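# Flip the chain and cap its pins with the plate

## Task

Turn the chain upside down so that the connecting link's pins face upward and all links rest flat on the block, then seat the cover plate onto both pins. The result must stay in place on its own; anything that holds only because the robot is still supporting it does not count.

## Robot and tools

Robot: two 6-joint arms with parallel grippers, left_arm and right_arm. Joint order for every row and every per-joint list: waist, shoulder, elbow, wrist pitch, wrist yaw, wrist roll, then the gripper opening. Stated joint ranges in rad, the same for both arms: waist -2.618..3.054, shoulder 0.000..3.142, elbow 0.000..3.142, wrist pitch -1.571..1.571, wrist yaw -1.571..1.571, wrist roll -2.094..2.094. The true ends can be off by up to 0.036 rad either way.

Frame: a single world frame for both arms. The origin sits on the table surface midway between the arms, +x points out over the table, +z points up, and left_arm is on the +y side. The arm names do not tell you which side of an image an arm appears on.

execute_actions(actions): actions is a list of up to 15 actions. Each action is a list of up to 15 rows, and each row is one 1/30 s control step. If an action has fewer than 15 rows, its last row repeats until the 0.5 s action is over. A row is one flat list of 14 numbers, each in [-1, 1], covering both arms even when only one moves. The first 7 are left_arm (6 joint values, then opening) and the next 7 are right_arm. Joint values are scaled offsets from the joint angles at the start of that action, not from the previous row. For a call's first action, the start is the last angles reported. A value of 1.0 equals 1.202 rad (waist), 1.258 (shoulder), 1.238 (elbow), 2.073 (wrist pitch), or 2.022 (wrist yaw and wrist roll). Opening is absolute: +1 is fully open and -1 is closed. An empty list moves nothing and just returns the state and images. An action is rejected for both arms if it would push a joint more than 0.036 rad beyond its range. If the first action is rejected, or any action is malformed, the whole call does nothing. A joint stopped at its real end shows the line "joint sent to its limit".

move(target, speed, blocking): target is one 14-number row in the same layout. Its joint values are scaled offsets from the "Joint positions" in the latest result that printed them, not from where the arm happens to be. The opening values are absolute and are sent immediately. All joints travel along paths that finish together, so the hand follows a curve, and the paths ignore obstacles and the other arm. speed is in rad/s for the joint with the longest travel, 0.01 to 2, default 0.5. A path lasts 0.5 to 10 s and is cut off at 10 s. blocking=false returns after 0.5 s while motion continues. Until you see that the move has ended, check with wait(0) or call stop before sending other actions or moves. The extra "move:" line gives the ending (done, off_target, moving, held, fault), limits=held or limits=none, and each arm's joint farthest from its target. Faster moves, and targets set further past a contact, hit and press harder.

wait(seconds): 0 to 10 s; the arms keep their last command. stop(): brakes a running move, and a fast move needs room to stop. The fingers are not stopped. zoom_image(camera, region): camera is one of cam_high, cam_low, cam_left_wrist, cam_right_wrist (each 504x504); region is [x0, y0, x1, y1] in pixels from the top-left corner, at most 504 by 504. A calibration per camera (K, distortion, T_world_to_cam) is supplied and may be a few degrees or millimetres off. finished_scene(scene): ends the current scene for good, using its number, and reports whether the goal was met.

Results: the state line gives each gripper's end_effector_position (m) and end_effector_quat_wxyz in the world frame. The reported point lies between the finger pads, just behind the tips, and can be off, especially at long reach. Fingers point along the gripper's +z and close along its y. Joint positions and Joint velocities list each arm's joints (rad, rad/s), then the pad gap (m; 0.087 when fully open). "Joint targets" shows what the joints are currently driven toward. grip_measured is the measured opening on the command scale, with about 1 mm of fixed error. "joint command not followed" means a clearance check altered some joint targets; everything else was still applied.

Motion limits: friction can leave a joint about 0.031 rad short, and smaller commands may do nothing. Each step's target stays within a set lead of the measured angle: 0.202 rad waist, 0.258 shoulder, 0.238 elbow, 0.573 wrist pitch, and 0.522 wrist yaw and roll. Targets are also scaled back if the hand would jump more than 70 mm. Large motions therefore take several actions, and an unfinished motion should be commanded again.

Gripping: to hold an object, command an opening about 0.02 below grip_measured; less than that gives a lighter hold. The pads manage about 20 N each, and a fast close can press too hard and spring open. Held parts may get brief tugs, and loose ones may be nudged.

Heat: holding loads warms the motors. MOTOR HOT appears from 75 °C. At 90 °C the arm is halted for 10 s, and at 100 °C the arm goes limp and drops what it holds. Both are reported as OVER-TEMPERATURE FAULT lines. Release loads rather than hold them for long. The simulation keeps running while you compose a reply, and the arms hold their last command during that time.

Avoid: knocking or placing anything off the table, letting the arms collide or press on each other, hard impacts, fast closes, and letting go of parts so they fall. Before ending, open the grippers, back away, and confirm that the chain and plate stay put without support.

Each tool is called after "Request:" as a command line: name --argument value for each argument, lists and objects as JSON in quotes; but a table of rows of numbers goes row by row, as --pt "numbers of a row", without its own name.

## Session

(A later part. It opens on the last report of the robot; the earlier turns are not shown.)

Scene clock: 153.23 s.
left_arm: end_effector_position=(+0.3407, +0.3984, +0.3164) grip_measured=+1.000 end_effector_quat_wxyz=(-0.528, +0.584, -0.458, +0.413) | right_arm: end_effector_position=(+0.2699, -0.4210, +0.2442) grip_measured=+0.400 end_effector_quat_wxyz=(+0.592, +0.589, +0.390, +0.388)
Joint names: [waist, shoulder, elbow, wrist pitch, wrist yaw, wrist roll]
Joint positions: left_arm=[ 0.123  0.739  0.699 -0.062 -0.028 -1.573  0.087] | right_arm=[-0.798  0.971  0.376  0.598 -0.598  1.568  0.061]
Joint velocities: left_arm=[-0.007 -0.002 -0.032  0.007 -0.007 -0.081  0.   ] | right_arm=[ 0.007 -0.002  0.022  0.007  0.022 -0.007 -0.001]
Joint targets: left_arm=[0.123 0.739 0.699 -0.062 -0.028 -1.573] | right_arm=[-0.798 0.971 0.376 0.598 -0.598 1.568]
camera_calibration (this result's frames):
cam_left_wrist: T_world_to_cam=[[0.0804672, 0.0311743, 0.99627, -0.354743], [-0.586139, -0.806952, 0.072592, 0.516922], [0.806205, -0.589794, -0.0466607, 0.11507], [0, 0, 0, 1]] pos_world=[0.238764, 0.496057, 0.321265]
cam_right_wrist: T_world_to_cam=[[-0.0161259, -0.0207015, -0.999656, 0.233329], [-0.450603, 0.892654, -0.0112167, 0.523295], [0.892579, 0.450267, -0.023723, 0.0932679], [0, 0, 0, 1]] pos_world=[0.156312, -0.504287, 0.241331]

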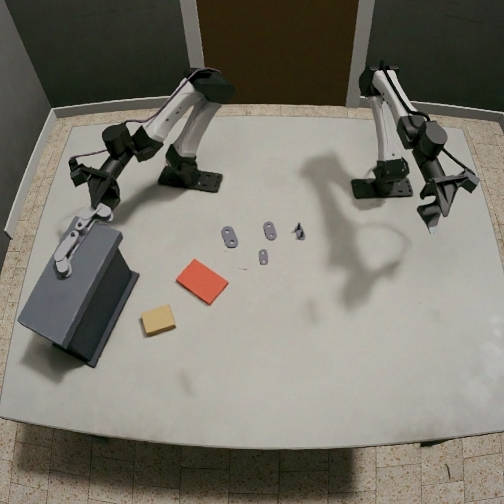

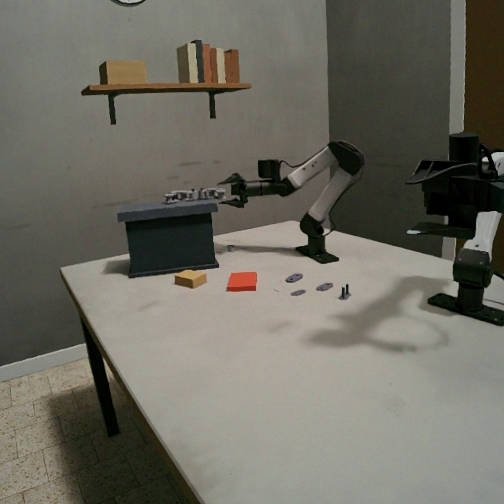

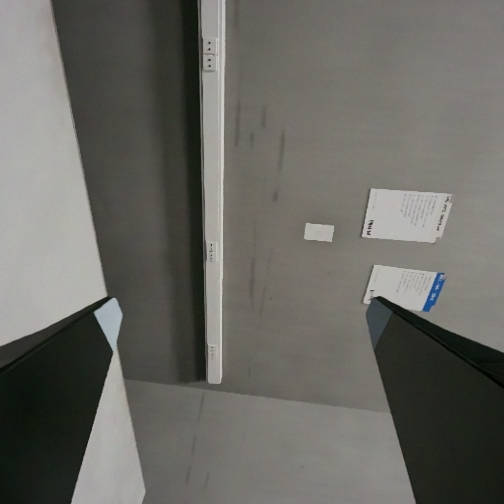

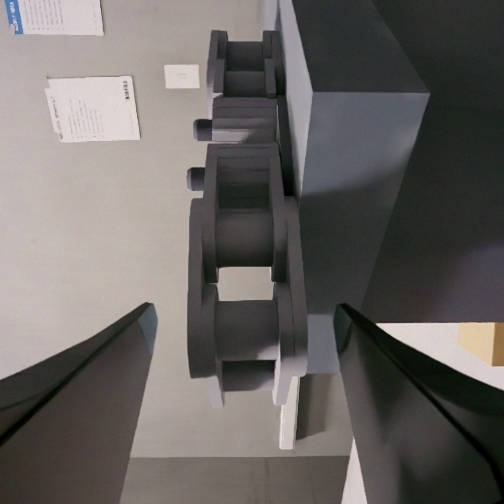

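Request:
move --target '[0,0,0,0,0,0,1,-0.15,-0.05,0,-0.03,0,0,0.6]' --speed 0.3

Request:
move --target '[0,0,0,0,0,0,1,0,0,0.6,-0.36,0,-0.3,0.6]' --speed 0.6

Scene clock: 162.47 s.
left_arm: end_effector_position=(+0.3407, +0.3984, +0.3164) grip_measured=+1.000 end_effector_quat_wxyz=(-0.528, +0.584, -0.458, +0.413) | right_arm: end_effector_position=(+0.2321, -0.4596, +0.2478) grip_measured=+0.600 end_effector_quat_wxyz=(+0.622, +0.621, +0.338, +0.336)
Joint names: [waist, shoulder, elbow, wrist pitch, wrist yaw, wrist roll]
Joint positions: left_arm=[ 0.123  0.739  0.699 -0.062 -0.028 -1.573  0.087] | right_arm=[-0.97   0.924  0.376  0.55  -0.598  1.568  0.07 ]
Joint velocities: left_arm=[-0.002 -0.012 -0.012 -0.051 -0.007 -0.022  0.   ] | right_arm=[ 0.012 -0.017 -0.012 -0.051  0.037 -0.037  0.   ]
Joint targets: left_arm=[0.123 0.739 0.699 -0.062 -0.028 -1.573] | right_arm=[-0.978 0.908 0.376 0.536 -0.598 1.568]
move: done; limits=none; left_arm: farthest joint: the waist, 0.000 radians from its target (0.000 radians at the start); right_arm: farthest joint: the shoulder, 0.016 radians from its target (0.063 radians at the start)
camera_calibration (this result's frames):
cam_left_wrist: T_world_to_cam=[[0.0804672, 0.0311743, 0.99627, -0.354743], [-0.586139, -0.806952, 0.072592, 0.516922], [0.806205, -0.589794, -0.0466607, 0.11507], [0, 0, 0, 1]] pos_world=[0.238764, 0.496057, 0.321265]
cam_right_wrist: T_world_to_cam=[[-0.0201611, -0.0158836, -0.999671, 0.238626], [-0.291503, 0.956525, -0.00931907, 0.532755], [0.956357, 0.291219, -0.0239147, 0.0566704], [0, 0, 0, 1]] pos_world=[0.105914, -0.522307, 0.244868]

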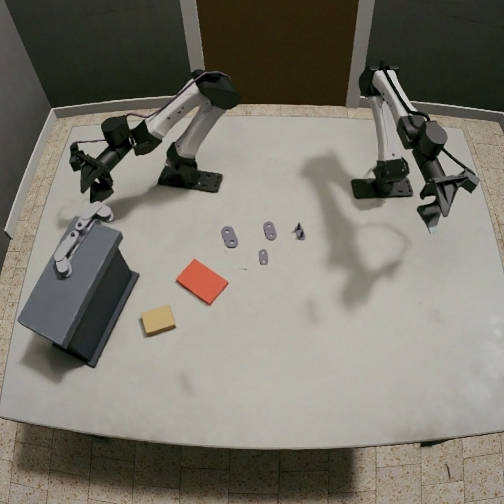

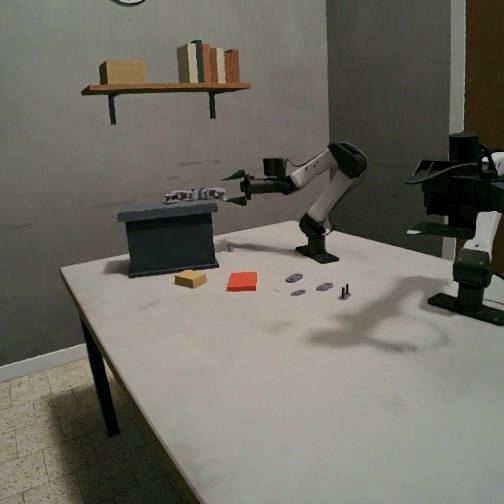

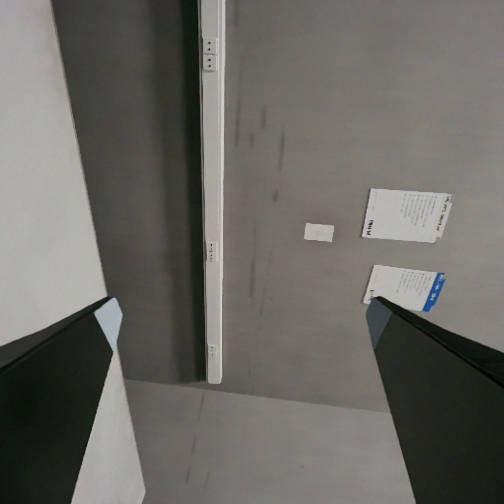

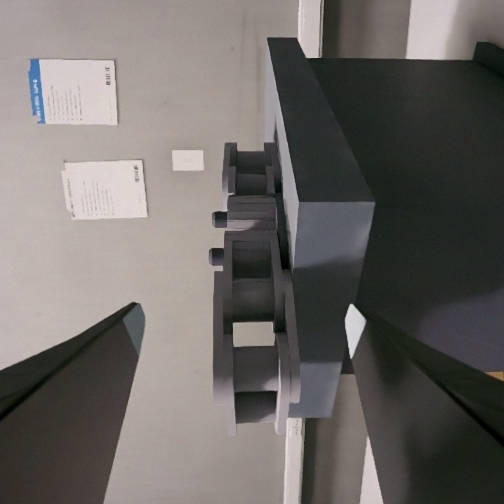

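Scene clock: 164.53 s.
left_arm: end_effector_position=(+0.3407, +0.3984, +0.3164) grip_measured=+1.000 end_effector_quat_wxyz=(-0.528, +0.584, -0.458, +0.413) | right_arm: end_effector_position=(+0.2240, -0.4564, +0.4035) grip_measured=+0.600 end_effector_quat_wxyz=(+0.693, +0.493, +0.507, +0.136)
Joint names: [waist, shoulder, elbow, wrist pitch, wrist yaw, wrist roll]
Joint positions: left_arm=[ 0.123  0.739  0.699 -0.062 -0.028 -1.573  0.087] | right_arm=[-0.97   0.924  1.106 -0.183 -0.598  0.964  0.07 ]
Joint velocities: left_arm=[-0.012 -0.002  0.007  0.051 -0.007  0.007  0.   ] | right_arm=[-0.012  0.002  0.007 -0.081 -0.007 -0.037  0.   ]
Joint targets: left_arm=[0.123 0.739 0.699 -0.062 -0.028 -1.573] | right_arm=[-0.970 0.924 1.119 -0.197 -0.598 0.961]
move: done; limits=none; left_arm: farthest joint: the waist, 0.000 radians from its target (0.000 radians at the start); right_arm: farthest joint: the elbow, 0.013 radians from its target (0.743 radians at the start)
camera_calibration (this result's frames):
cam_left_wrist: T_world_to_cam=[[0.0804672, 0.0311743, 0.99627, -0.354743], [-0.586139, -0.806952, 0.072592, 0.516922], [0.806205, -0.589794, -0.0466607, 0.11507], [0, 0, 0, 1]] pos_world=[0.238764, 0.496057, 0.321265]
cam_right_wrist: T_world_to_cam=[[-0.328214, -0.485724, -0.810153, 0.172273], [-0.356193, 0.857992, -0.370102, 0.643854], [0.874873, 0.167098, -0.454617, 0.202487], [0, 0, 0, 1]] pos_world=[0.108728, -0.50258, 0.469913]

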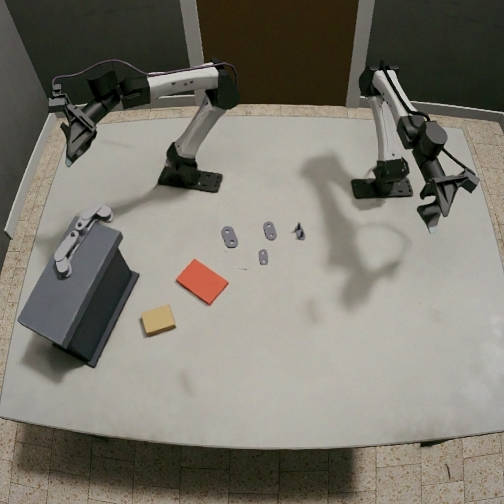

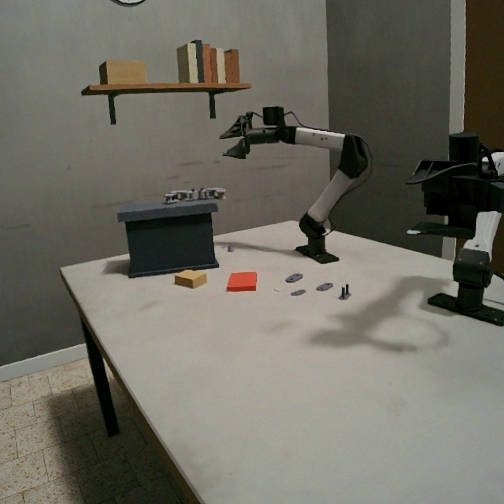

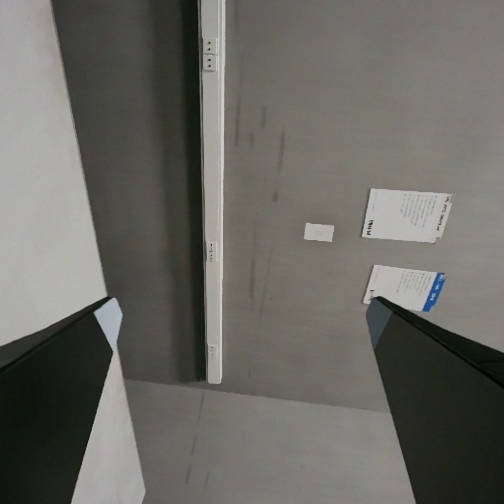

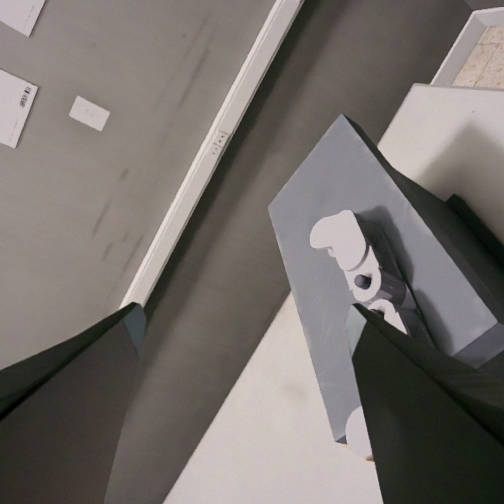

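Request:
move --target '[0,0,0,0,0,0,1,0.533,0.718,0.811,-0.392,0.3,-0.479,0.6]' --speed 0.6

Scene clock: 170.03 s.
left_arm: end_effector_position=(+0.3407, +0.3984, +0.3164) grip_measured=+1.000 end_effector_quat_wxyz=(-0.528, +0.584, -0.458, +0.413) | right_arm: end_effector_position=(+0.3958, -0.4753, +0.2990) grip_measured=+0.600 end_effector_quat_wxyz=(+0.403, +0.241, +0.876, -0.110)
Joint names: [waist, shoulder, elbow, wrist pitch, wrist yaw, wrist roll]
Joint positions: left_arm=[ 0.123  0.739  0.699 -0.062 -0.028 -1.573  0.087] | right_arm=[-0.332  1.818  2.091 -0.982 -0.001  0.002  0.07 ]
Joint velocities: left_arm=[-0.017  0.002  0.012 -0.037 -0.022 -0.051  0.   ] | right_arm=[ 0.002  0.012  0.017 -0.022 -0.022 -0.037 -0.   ]
Joint targets: left_arm=[0.123 0.739 0.699 -0.062 -0.028 -1.573] | right_arm=[-0.329 1.828 2.110 -0.996 0.009 -0.004]
move: done; limits=none; left_arm: farthest joint: the waist, 0.000 radians from its target (0.000 radians at the start); right_arm: farthest joint: the elbow, 0.019 radians from its target (1.004 radians at the start)
camera_calibration (this result's frames):
cam_left_wrist: T_world_to_cam=[[0.0804672, 0.0311743, 0.99627, -0.354743], [-0.586139, -0.806952, 0.072592, 0.516922], [0.806205, -0.589794, -0.0466607, 0.11507], [0, 0, 0, 1]] pos_world=[0.238764, 0.496057, 0.321265]
cam_right_wrist: T_world_to_cam=[[-0.505391, -0.862662, 0.0198462, -0.222381], [-0.862662, 0.505653, 0.0114069, 0.601588], [-0.0198756, -0.0113556, -0.999738, 0.44023], [0, 0, 0, 1]] pos_world=[0.415327, -0.491035, 0.437665]

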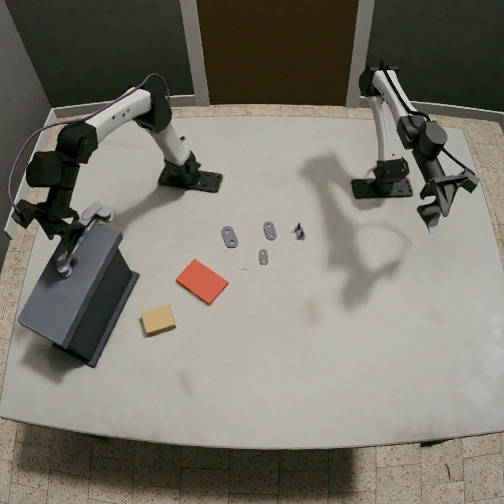

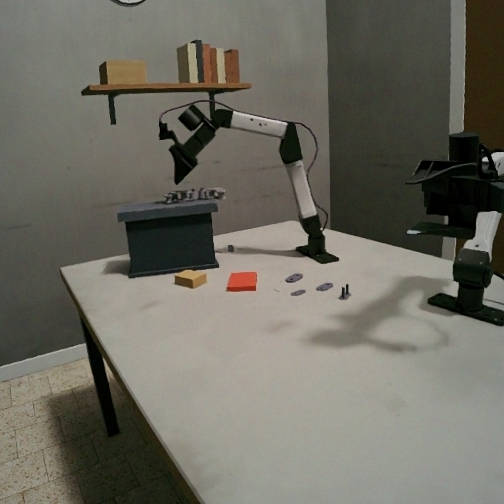

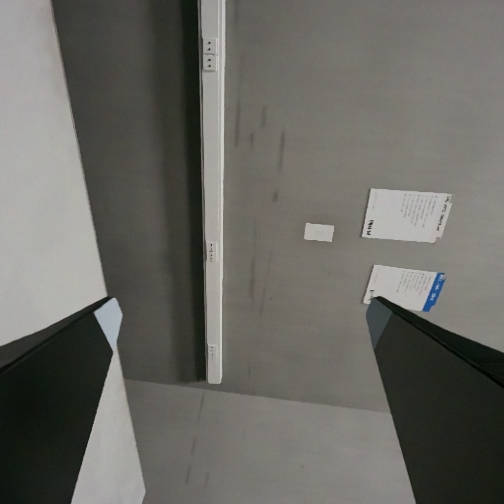

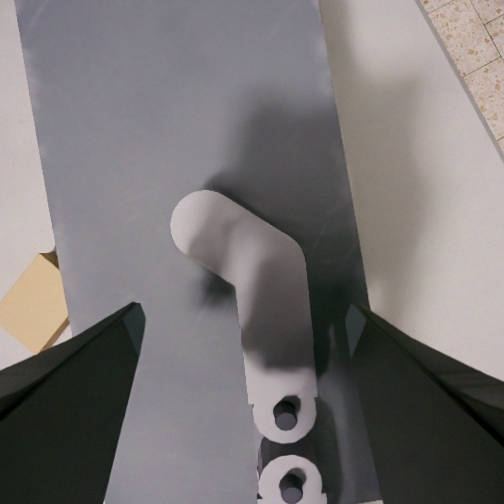

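Request:
move --target '[0,0,0,0,0,0,1,-0.031,-0.105,-0.283,0.113,0,0,0.3]' --speed 0.25

Request:
zoom_image --camera "cam_low" --region '[140, 150, 250, 230]'

Scene clock: 176.33 s.
left_arm: end_effector_position=(+0.3407, +0.3984, +0.3164) grip_measured=+1.000 end_effector_quat_wxyz=(-0.528, +0.584, -0.458, +0.413) | right_arm: end_effector_position=(+0.3836, -0.4835, +0.2562) grip_measured=+0.300 end_effector_quat_wxyz=(+0.405, +0.253, +0.871, -0.117)
Joint names: [waist, shoulder, elbow, wrist pitch, wrist yaw, wrist roll]
Joint positions: left_arm=[ 0.123  0.739  0.699 -0.062 -0.028 -1.573  0.087] | right_arm=[-0.36   1.704  1.76  -0.755 -0.001  0.001  0.057]
Joint velocities: left_arm=[-0.002  0.002  0.012 -0.022 -0.022 -0.037  0.   ] | right_arm=[-0.017  0.022  0.007  0.037 -0.066  0.022  0.   ]
Joint targets: left_arm=[0.123 0.739 0.699 -0.062 -0.028 -1.573] | right_arm=[-0.369 1.686 1.741 -0.748 -0.001 0.001]
move: done; limits=none; left_arm: farthest joint: the waist, 0.000 radians from its target (0.000 radians at the start); right_arm: farthest joint: the elbow, 0.020 radians from its target (0.350 radians at the start)
camera_calibration (this result's frames):
cam_left_wrist: T_world_to_cam=[[0.0804672, 0.0311743, 0.99627, -0.354743], [-0.586139, -0.806952, 0.072592, 0.516922], [0.806205, -0.589794, -0.0466607, 0.11507], [0, 0, 0, 1]] pos_world=[0.238764, 0.496057, 0.321265]
cam_right_wrist: T_world_to_cam=[[-0.52985, -0.847838, 0.0207378, -0.218438], [-0.848003, 0.52999, 0.0014935, 0.60432], [-0.0122571, -0.0167944, -0.999784, 0.391533], [0, 0, 0, 1]] pos_world=[0.401525, -0.498908, 0.395076]

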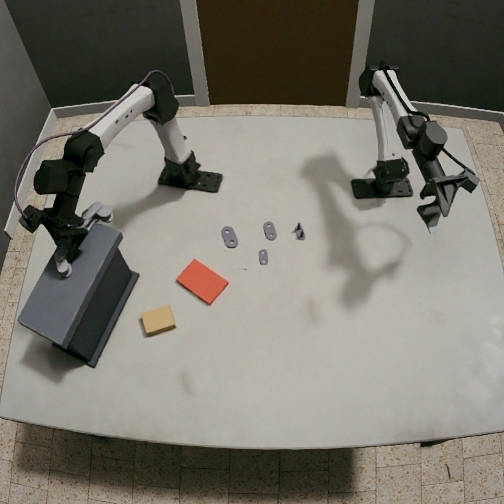

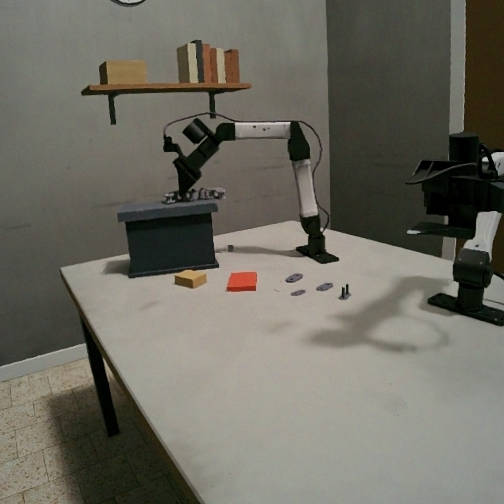

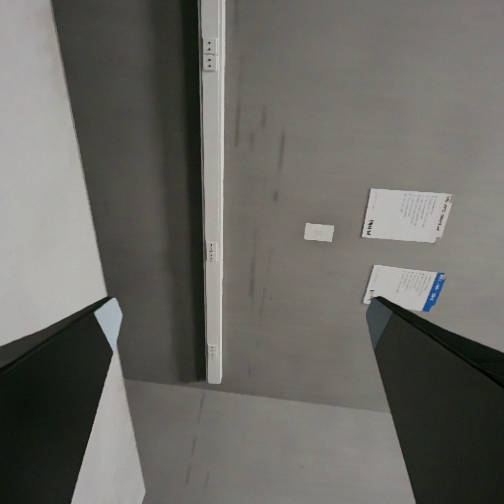

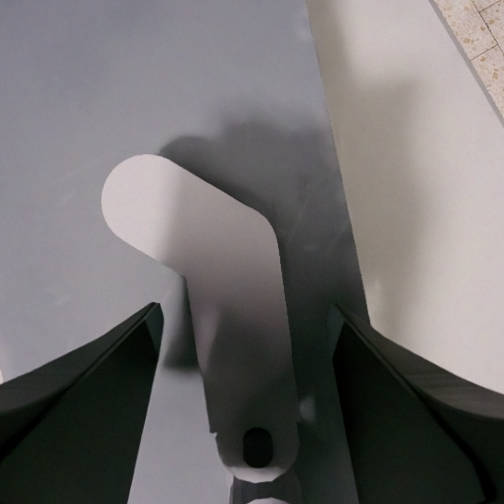

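Region (140, 150, 250, 230) of cam_low's 504x504 image, scaled by 4.582, with more detail than that image has; it fills the top 367 rows of this view, and the rest is white.

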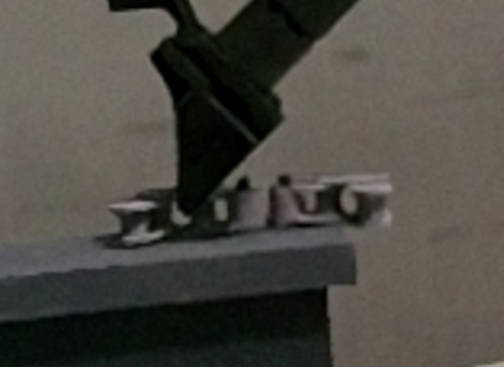

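Request:
execute_actions --actions '[[[0,0,0,0,0,0,1,0,0,0,0,0,0,-0.1]],[[0,0,0,0,0,0,1,0,0,0,0,0,0,-0.28]],[[0,0,0,0,0,0,1,0,0,0,0,0,0,-0.36]],[[0,0,0,0,0,0,1,0,0,0,0,0,0,-0.42]]]'

Request:
move --target '[0,0,0,0,0,0,1,0.018,0.132,0.166,-0.022,0,0,-0.42]' --speed 0.12

Scene clock: 184.23 s.
left_arm: end_effector_position=(+0.3407, +0.3984, +0.3164) grip_measured=+1.000 end_effector_quat_wxyz=(-0.528, +0.584, -0.458, +0.413) | right_arm: end_effector_position=(+0.3838, -0.4835, +0.2563) grip_measured=-0.352 end_effector_quat_wxyz=(+0.406, +0.253, +0.871, -0.117)
Joint names: [waist, shoulder, elbow, wrist pitch, wrist yaw, wrist roll]
Joint positions: left_arm=[ 0.123  0.739  0.699 -0.062 -0.028 -1.573  0.087] | right_arm=[-0.36   1.704  1.76  -0.755 -0.001  0.001  0.028]
Joint velocities: left_arm=[ 0.022  0.002  0.017 -0.037 -0.066  0.037  0.   ] | right_arm=[ 0.002  0.012  0.002  0.022  0.022 -0.081 -0.001]
Joint targets: left_arm=[0.123 0.739 0.699 -0.062 -0.028 -1.573] | right_arm=[-0.360 1.704 1.760 -0.755 -0.001 0.001]
camera_calibration (this result's frames):
cam_left_wrist: T_world_to_cam=[[0.0804672, 0.0311743, 0.99627, -0.354743], [-0.586139, -0.806952, 0.072592, 0.516922], [0.806205, -0.589794, -0.0466607, 0.11507], [0, 0, 0, 1]] pos_world=[0.238764, 0.496057, 0.321265]
cam_right_wrist: T_world_to_cam=[[-0.529374, -0.848147, 0.020252, -0.218516], [-0.848313, 0.529495, 0.000727294, 0.604543], [-0.0113402, -0.016795, -0.999795, 0.391312], [0, 0, 0, 1]] pos_world=[0.401603, -0.498864, 0.395218]

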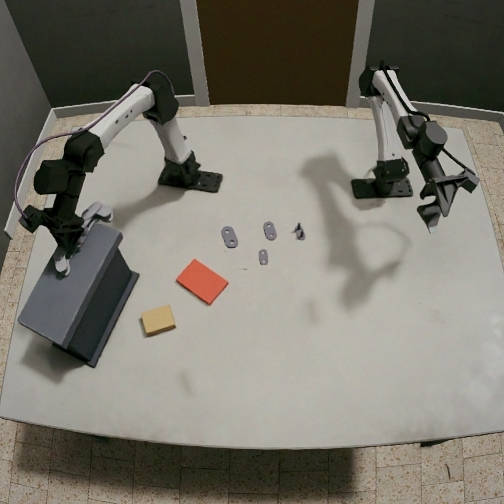

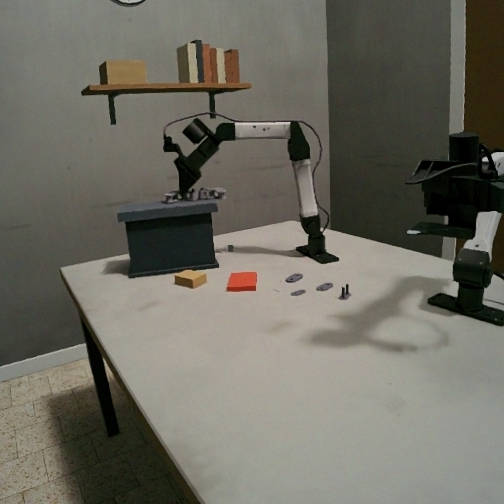

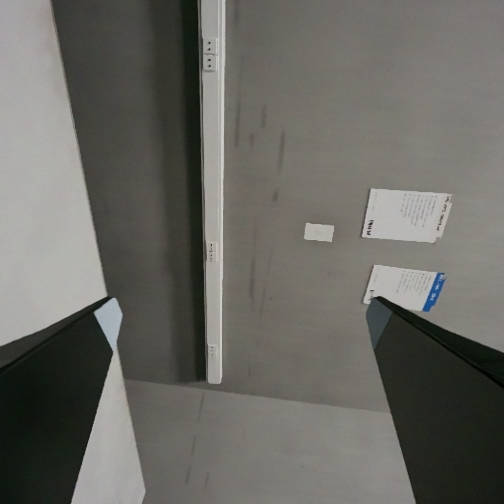

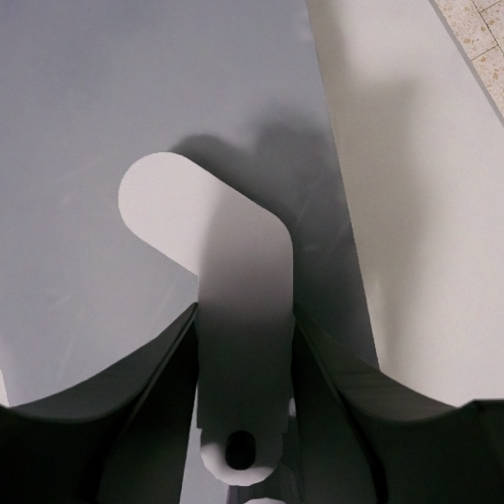

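Scene clock: 186.27 s.
left_arm: end_effector_position=(+0.3407, +0.3984, +0.3164) grip_measured=+1.000 end_effector_quat_wxyz=(-0.528, +0.584, -0.458, +0.413) | right_arm: end_effector_position=(+0.4149, -0.4965, +0.2566) grip_measured=-0.352 end_effector_quat_wxyz=(+0.403, +0.248, +0.873, -0.114)
Joint names: [waist, shoulder, elbow, wrist pitch, wrist yaw, wrist roll]
Joint positions: left_arm=[ 0.123  0.739  0.699 -0.062 -0.028 -1.573  0.087] | right_arm=[-0.349  1.85   1.946 -0.801 -0.001  0.001  0.028]
Joint velocities: left_arm=[-0.007  0.002 -0.007 -0.007  0.095 -0.066  0.   ] | right_arm=[ 0.007  0.007 -0.017  0.022 -0.066 -0.007 -0.001]
Joint targets: left_arm=[0.123 0.739 0.699 -0.062 -0.028 -1.573] | right_arm=[-0.338 1.870 1.966 -0.800 -0.001 0.001]
move: done; limits=none; left_arm: farthest joint: the waist, 0.000 radians from its target (0.000 radians at the start); right_arm: farthest joint: the shoulder, 0.020 radians from its target (0.166 radians at the start)
camera_calibration (this result's frames):
cam_left_wrist: T_world_to_cam=[[0.0804672, 0.0311743, 0.99627, -0.354743], [-0.586139, -0.806952, 0.072592, 0.516922], [0.806205, -0.589794, -0.0466607, 0.11507], [0, 0, 0, 1]] pos_world=[0.238764, 0.496057, 0.321265]
cam_right_wrist: T_world_to_cam=[[-0.519508, -0.854227, 0.0202009, -0.220201], [-0.85429, 0.519735, 0.00797507, 0.633563], [-0.0173117, -0.0131143, -0.999764, 0.396073], [0, 0, 0, 1]] pos_world=[0.433707, -0.512192, 0.395376]

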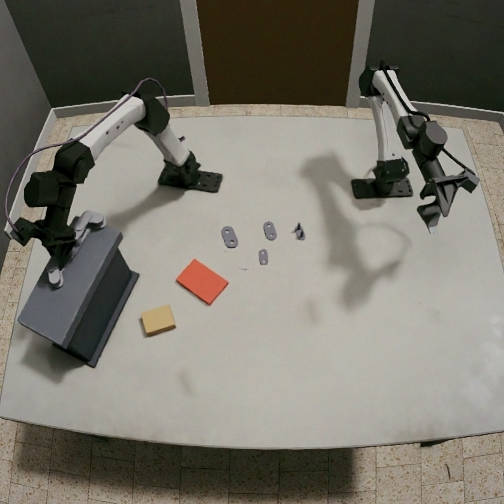

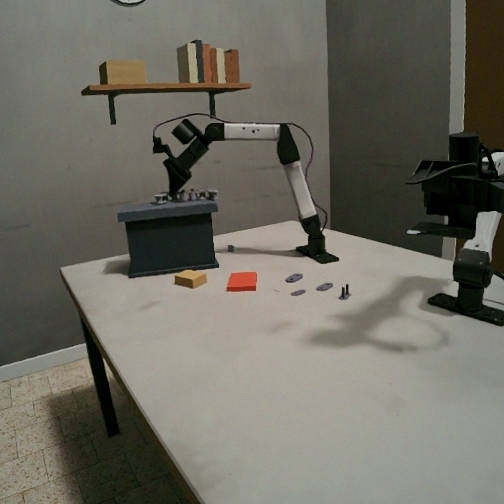

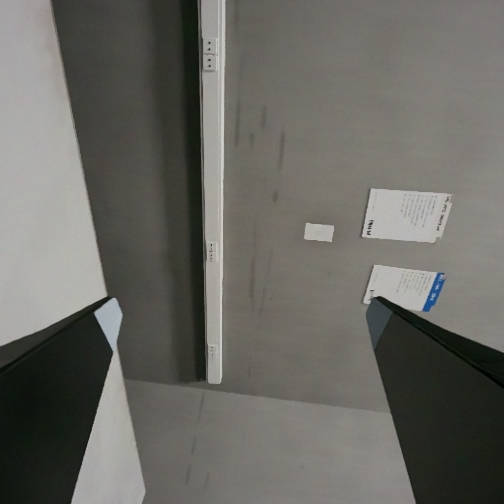

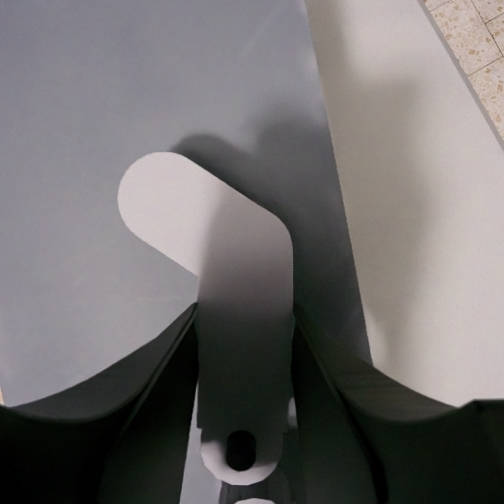

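Request:
move --target '[0,0,0,0,0,0,1,0.014,0.125,0.168,-0.024,0,0,-0.42]' --speed 0.12

Request:
execute_actions --actions '[[[0,0,0,0,0,0,1,0,0,0,0,0,0,-0.25]],[[0,0,0,0,0,0,1,0,0,0,0,0,0,0.3]]]'

Request:
move --target '[0,0,0,0,0,0,1,0,-0.238,-0.322,0.05,0,0,0.3]' --speed 0.25

Request:
zoom_image --camera "cam_high" --region '[0, 180, 160, 340]'

Scene clock: 192.50 s.
left_arm: end_effector_position=(+0.3407, +0.3984, +0.3164) grip_measured=+1.000 end_effector_quat_wxyz=(-0.528, +0.584, -0.458, +0.413) | right_arm: end_effector_position=(+0.4417, -0.5093, +0.2568) grip_measured=-0.352 end_effector_quat_wxyz=(+0.404, +0.245, +0.874, -0.113)
Joint names: [waist, shoulder, elbow, wrist pitch, wrist yaw, wrist roll]
Joint positions: left_arm=[ 0.123  0.739  0.699 -0.062 -0.028 -1.573  0.087] | right_arm=[-0.343  1.987  2.134 -0.852 -0.001  0.001  0.028]
Joint velocities: left_arm=[-0.027 -0.007  0.002  0.066 -0.022  0.037  0.   ] | right_arm=[ 0.012  0.017  0.002 -0.007 -0.022 -0.037  0.   ]
Joint targets: left_arm=[0.123 0.739 0.699 -0.062 -0.028 -1.573] | right_arm=[-0.332 2.008 2.154 -0.851 -0.001 0.001]
move: done; limits=none; left_arm: farthest joint: the waist, 0.000 radians from its target (0.000 radians at the start); right_arm: farthest joint: the shoulder, 0.020 radians from its target (0.157 radians at the start)
camera_calibration (this result's frames):
cam_left_wrist: T_world_to_cam=[[0.0804672, 0.0311743, 0.99627, -0.354743], [-0.586139, -0.806952, 0.072592, 0.516922], [0.806205, -0.589794, -0.0466607, 0.11507], [0, 0, 0, 1]] pos_world=[0.238764, 0.496057, 0.321265]
cam_right_wrist: T_world_to_cam=[[-0.514311, -0.857366, 0.0202118, -0.221118], [-0.857456, 0.514517, 0.00644924, 0.662241], [-0.0159287, -0.0140138, -0.999775, 0.395509], [0, 0, 0, 1]] pos_world=[0.460419, -0.524771, 0.395618]

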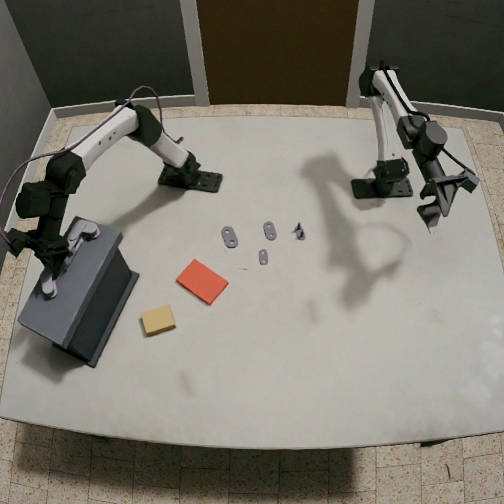

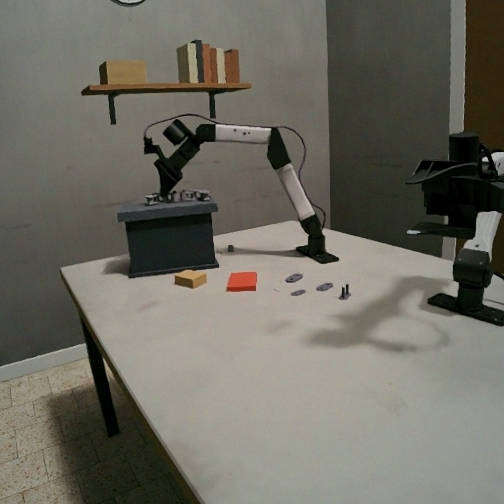

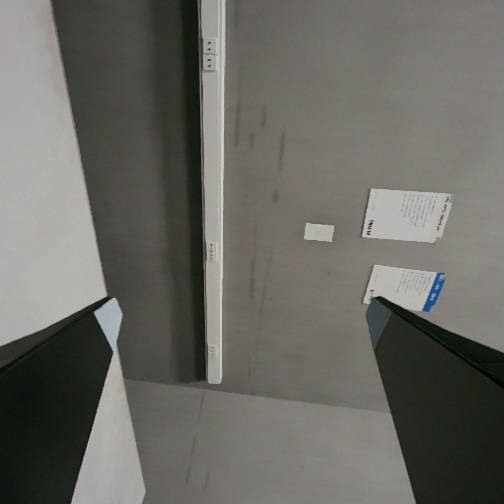

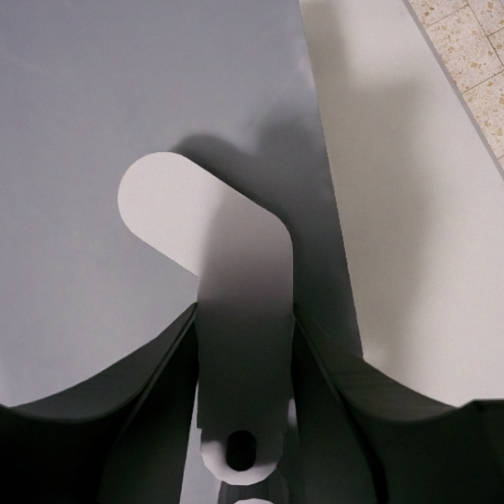

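Scene clock: 193.50 s.
left_arm: end_effector_position=(+0.3407, +0.3984, +0.3164) grip_measured=+1.000 end_effector_quat_wxyz=(-0.528, +0.584, -0.458, +0.413) | right_arm: end_effector_position=(+0.4417, -0.5093, +0.2568) grip_measured=+0.300 end_effector_quat_wxyz=(+0.404, +0.245, +0.874, -0.113)
Joint names: [waist, shoulder, elbow, wrist pitch, wrist yaw, wrist roll]
Joint positions: left_arm=[ 0.123  0.739  0.699 -0.062 -0.028 -1.573  0.087] | right_arm=[-0.343  1.987  2.134 -0.852 -0.001  0.001  0.057]
Joint velocities: left_arm=[-0.007 -0.007 -0.002 -0.11   0.022  0.037  0.   ] | right_arm=[-0.007 -0.012  0.012 -0.007  0.037  0.037  0.001]
Joint targets: left_arm=[0.123 0.739 0.699 -0.062 -0.028 -1.573] | right_arm=[-0.343 1.987 2.134 -0.852 -0.001 0.001]
camera_calibration (this result's frames):
cam_left_wrist: T_world_to_cam=[[0.0804672, 0.0311743, 0.99627, -0.354743], [-0.586139, -0.806952, 0.072592, 0.516922], [0.806205, -0.589794, -0.0466607, 0.11507], [0, 0, 0, 1]] pos_world=[0.238764, 0.496057, 0.321265]
cam_right_wrist: T_world_to_cam=[[-0.514311, -0.857366, 0.0202118, -0.221118], [-0.857456, 0.514517, 0.00644924, 0.662241], [-0.0159287, -0.0140138, -0.999775, 0.395509], [0, 0, 0, 1]] pos_world=[0.460419, -0.524771, 0.395618]

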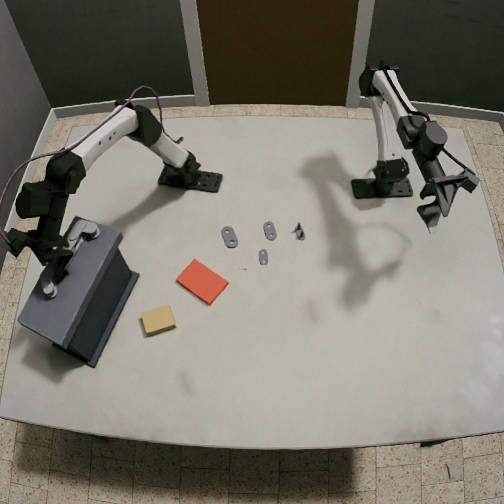

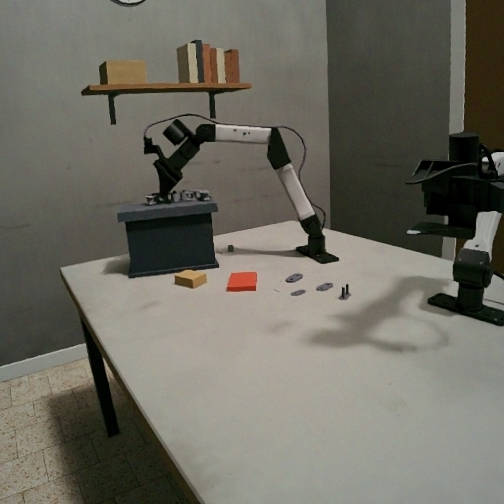

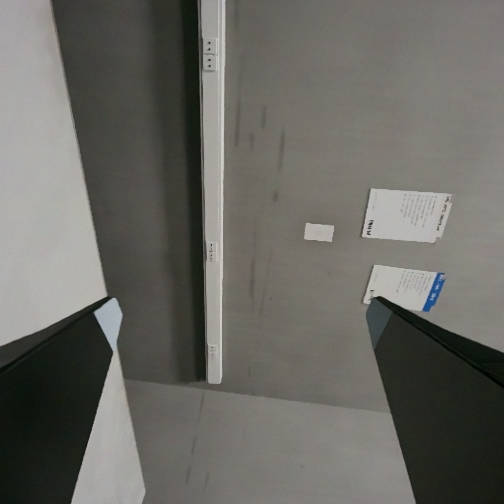

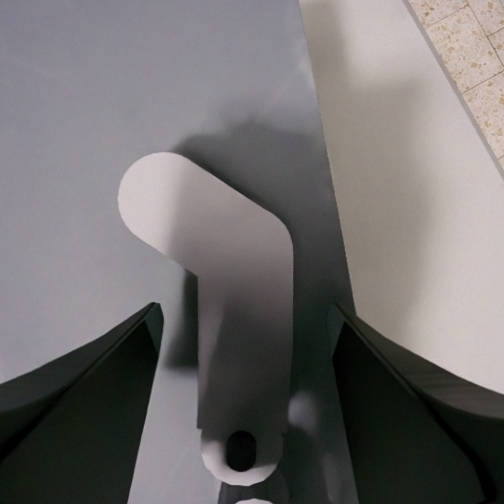

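Scene clock: 195.63 s.
left_arm: end_effector_position=(+0.3407, +0.3984, +0.3164) grip_measured=+1.000 end_effector_quat_wxyz=(-0.528, +0.584, -0.458, +0.413) | right_arm: end_effector_position=(+0.3875, -0.4762, +0.2554) grip_measured=+0.300 end_effector_quat_wxyz=(+0.406, +0.245, +0.873, -0.113)
Joint names: [waist, shoulder, elbow, wrist pitch, wrist yaw, wrist roll]
Joint positions: left_arm=[ 0.123  0.739  0.699 -0.062 -0.028 -1.573  0.087] | right_arm=[-0.343  1.703  1.757 -0.755 -0.001  0.001  0.057]
Joint velocities: left_arm=[ 0.002 -0.007 -0.012 -0.007  0.007  0.037  0.   ] | right_arm=[ 0.007 -0.002  0.002  0.007 -0.037 -0.007  0.   ]
Joint targets: left_arm=[0.123 0.739 0.699 -0.062 -0.028 -1.573] | right_arm=[-0.343 1.688 1.735 -0.748 -0.001 0.001]
move: off_target (right_arm); limits=none; left_arm: farthest joint: the waist, 0.000 radians from its target (0.000 radians at the start); right_arm: farthest joint: the elbow, 0.021 radians from its target (0.399 radians at the start)
camera_calibration (this result's frames):
cam_left_wrist: T_world_to_cam=[[0.0804672, 0.0311743, 0.99627, -0.354743], [-0.586139, -0.806952, 0.072592, 0.516922], [0.806205, -0.589794, -0.0466607, 0.11507], [0, 0, 0, 1]] pos_world=[0.238764, 0.496057, 0.321265]
cam_right_wrist: T_world_to_cam=[[-0.514364, -0.857334, 0.0202333, -0.220608], [-0.857469, 0.514525, 0.00339755, 0.599615], [-0.0133234, -0.0156018, -0.99979, 0.391861], [0, 0, 0, 1]] pos_world=[0.405899, -0.491538, 0.394205]

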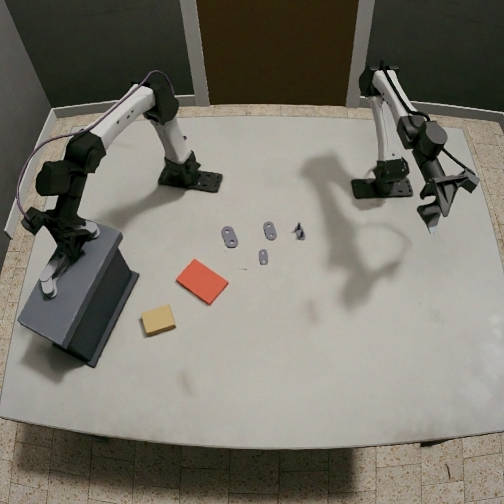

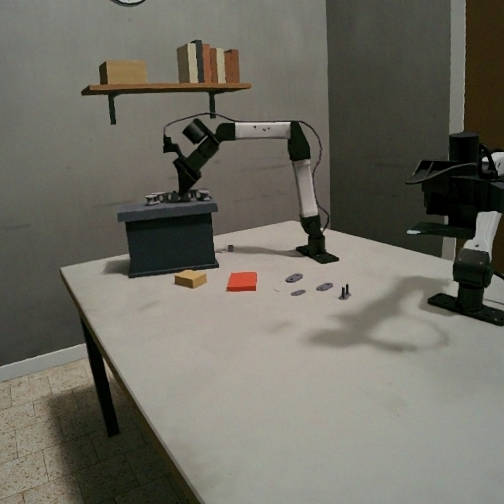

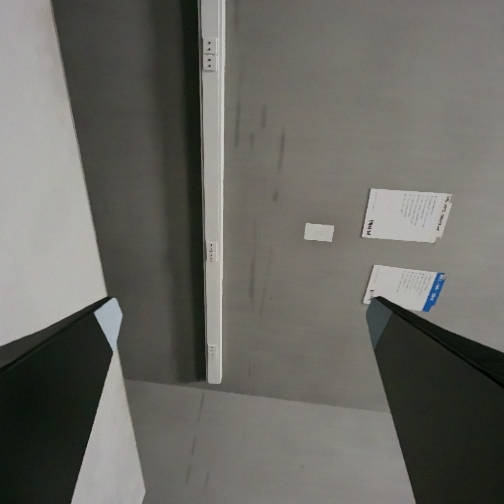

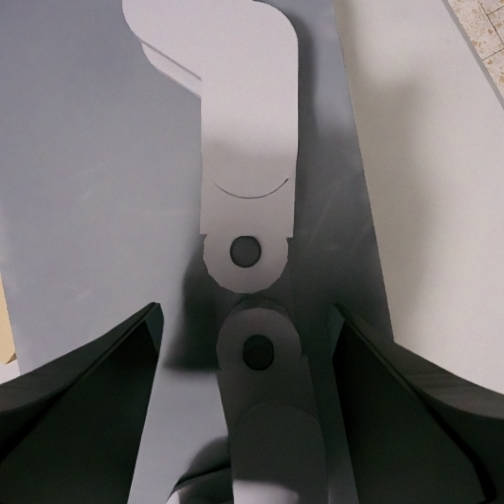

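Region (0, 180, 160, 340) of cam_high's 504x504 image, scaled by 3.150, with more detail than that image has.

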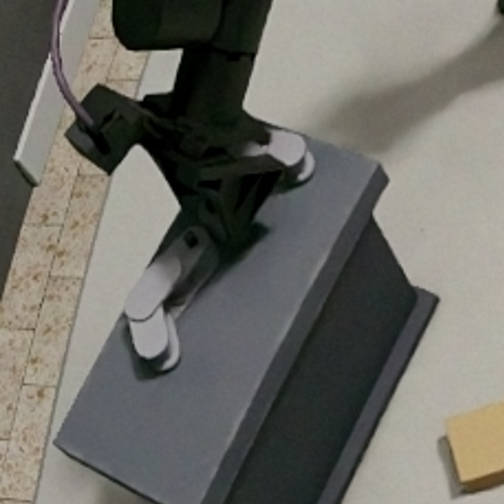

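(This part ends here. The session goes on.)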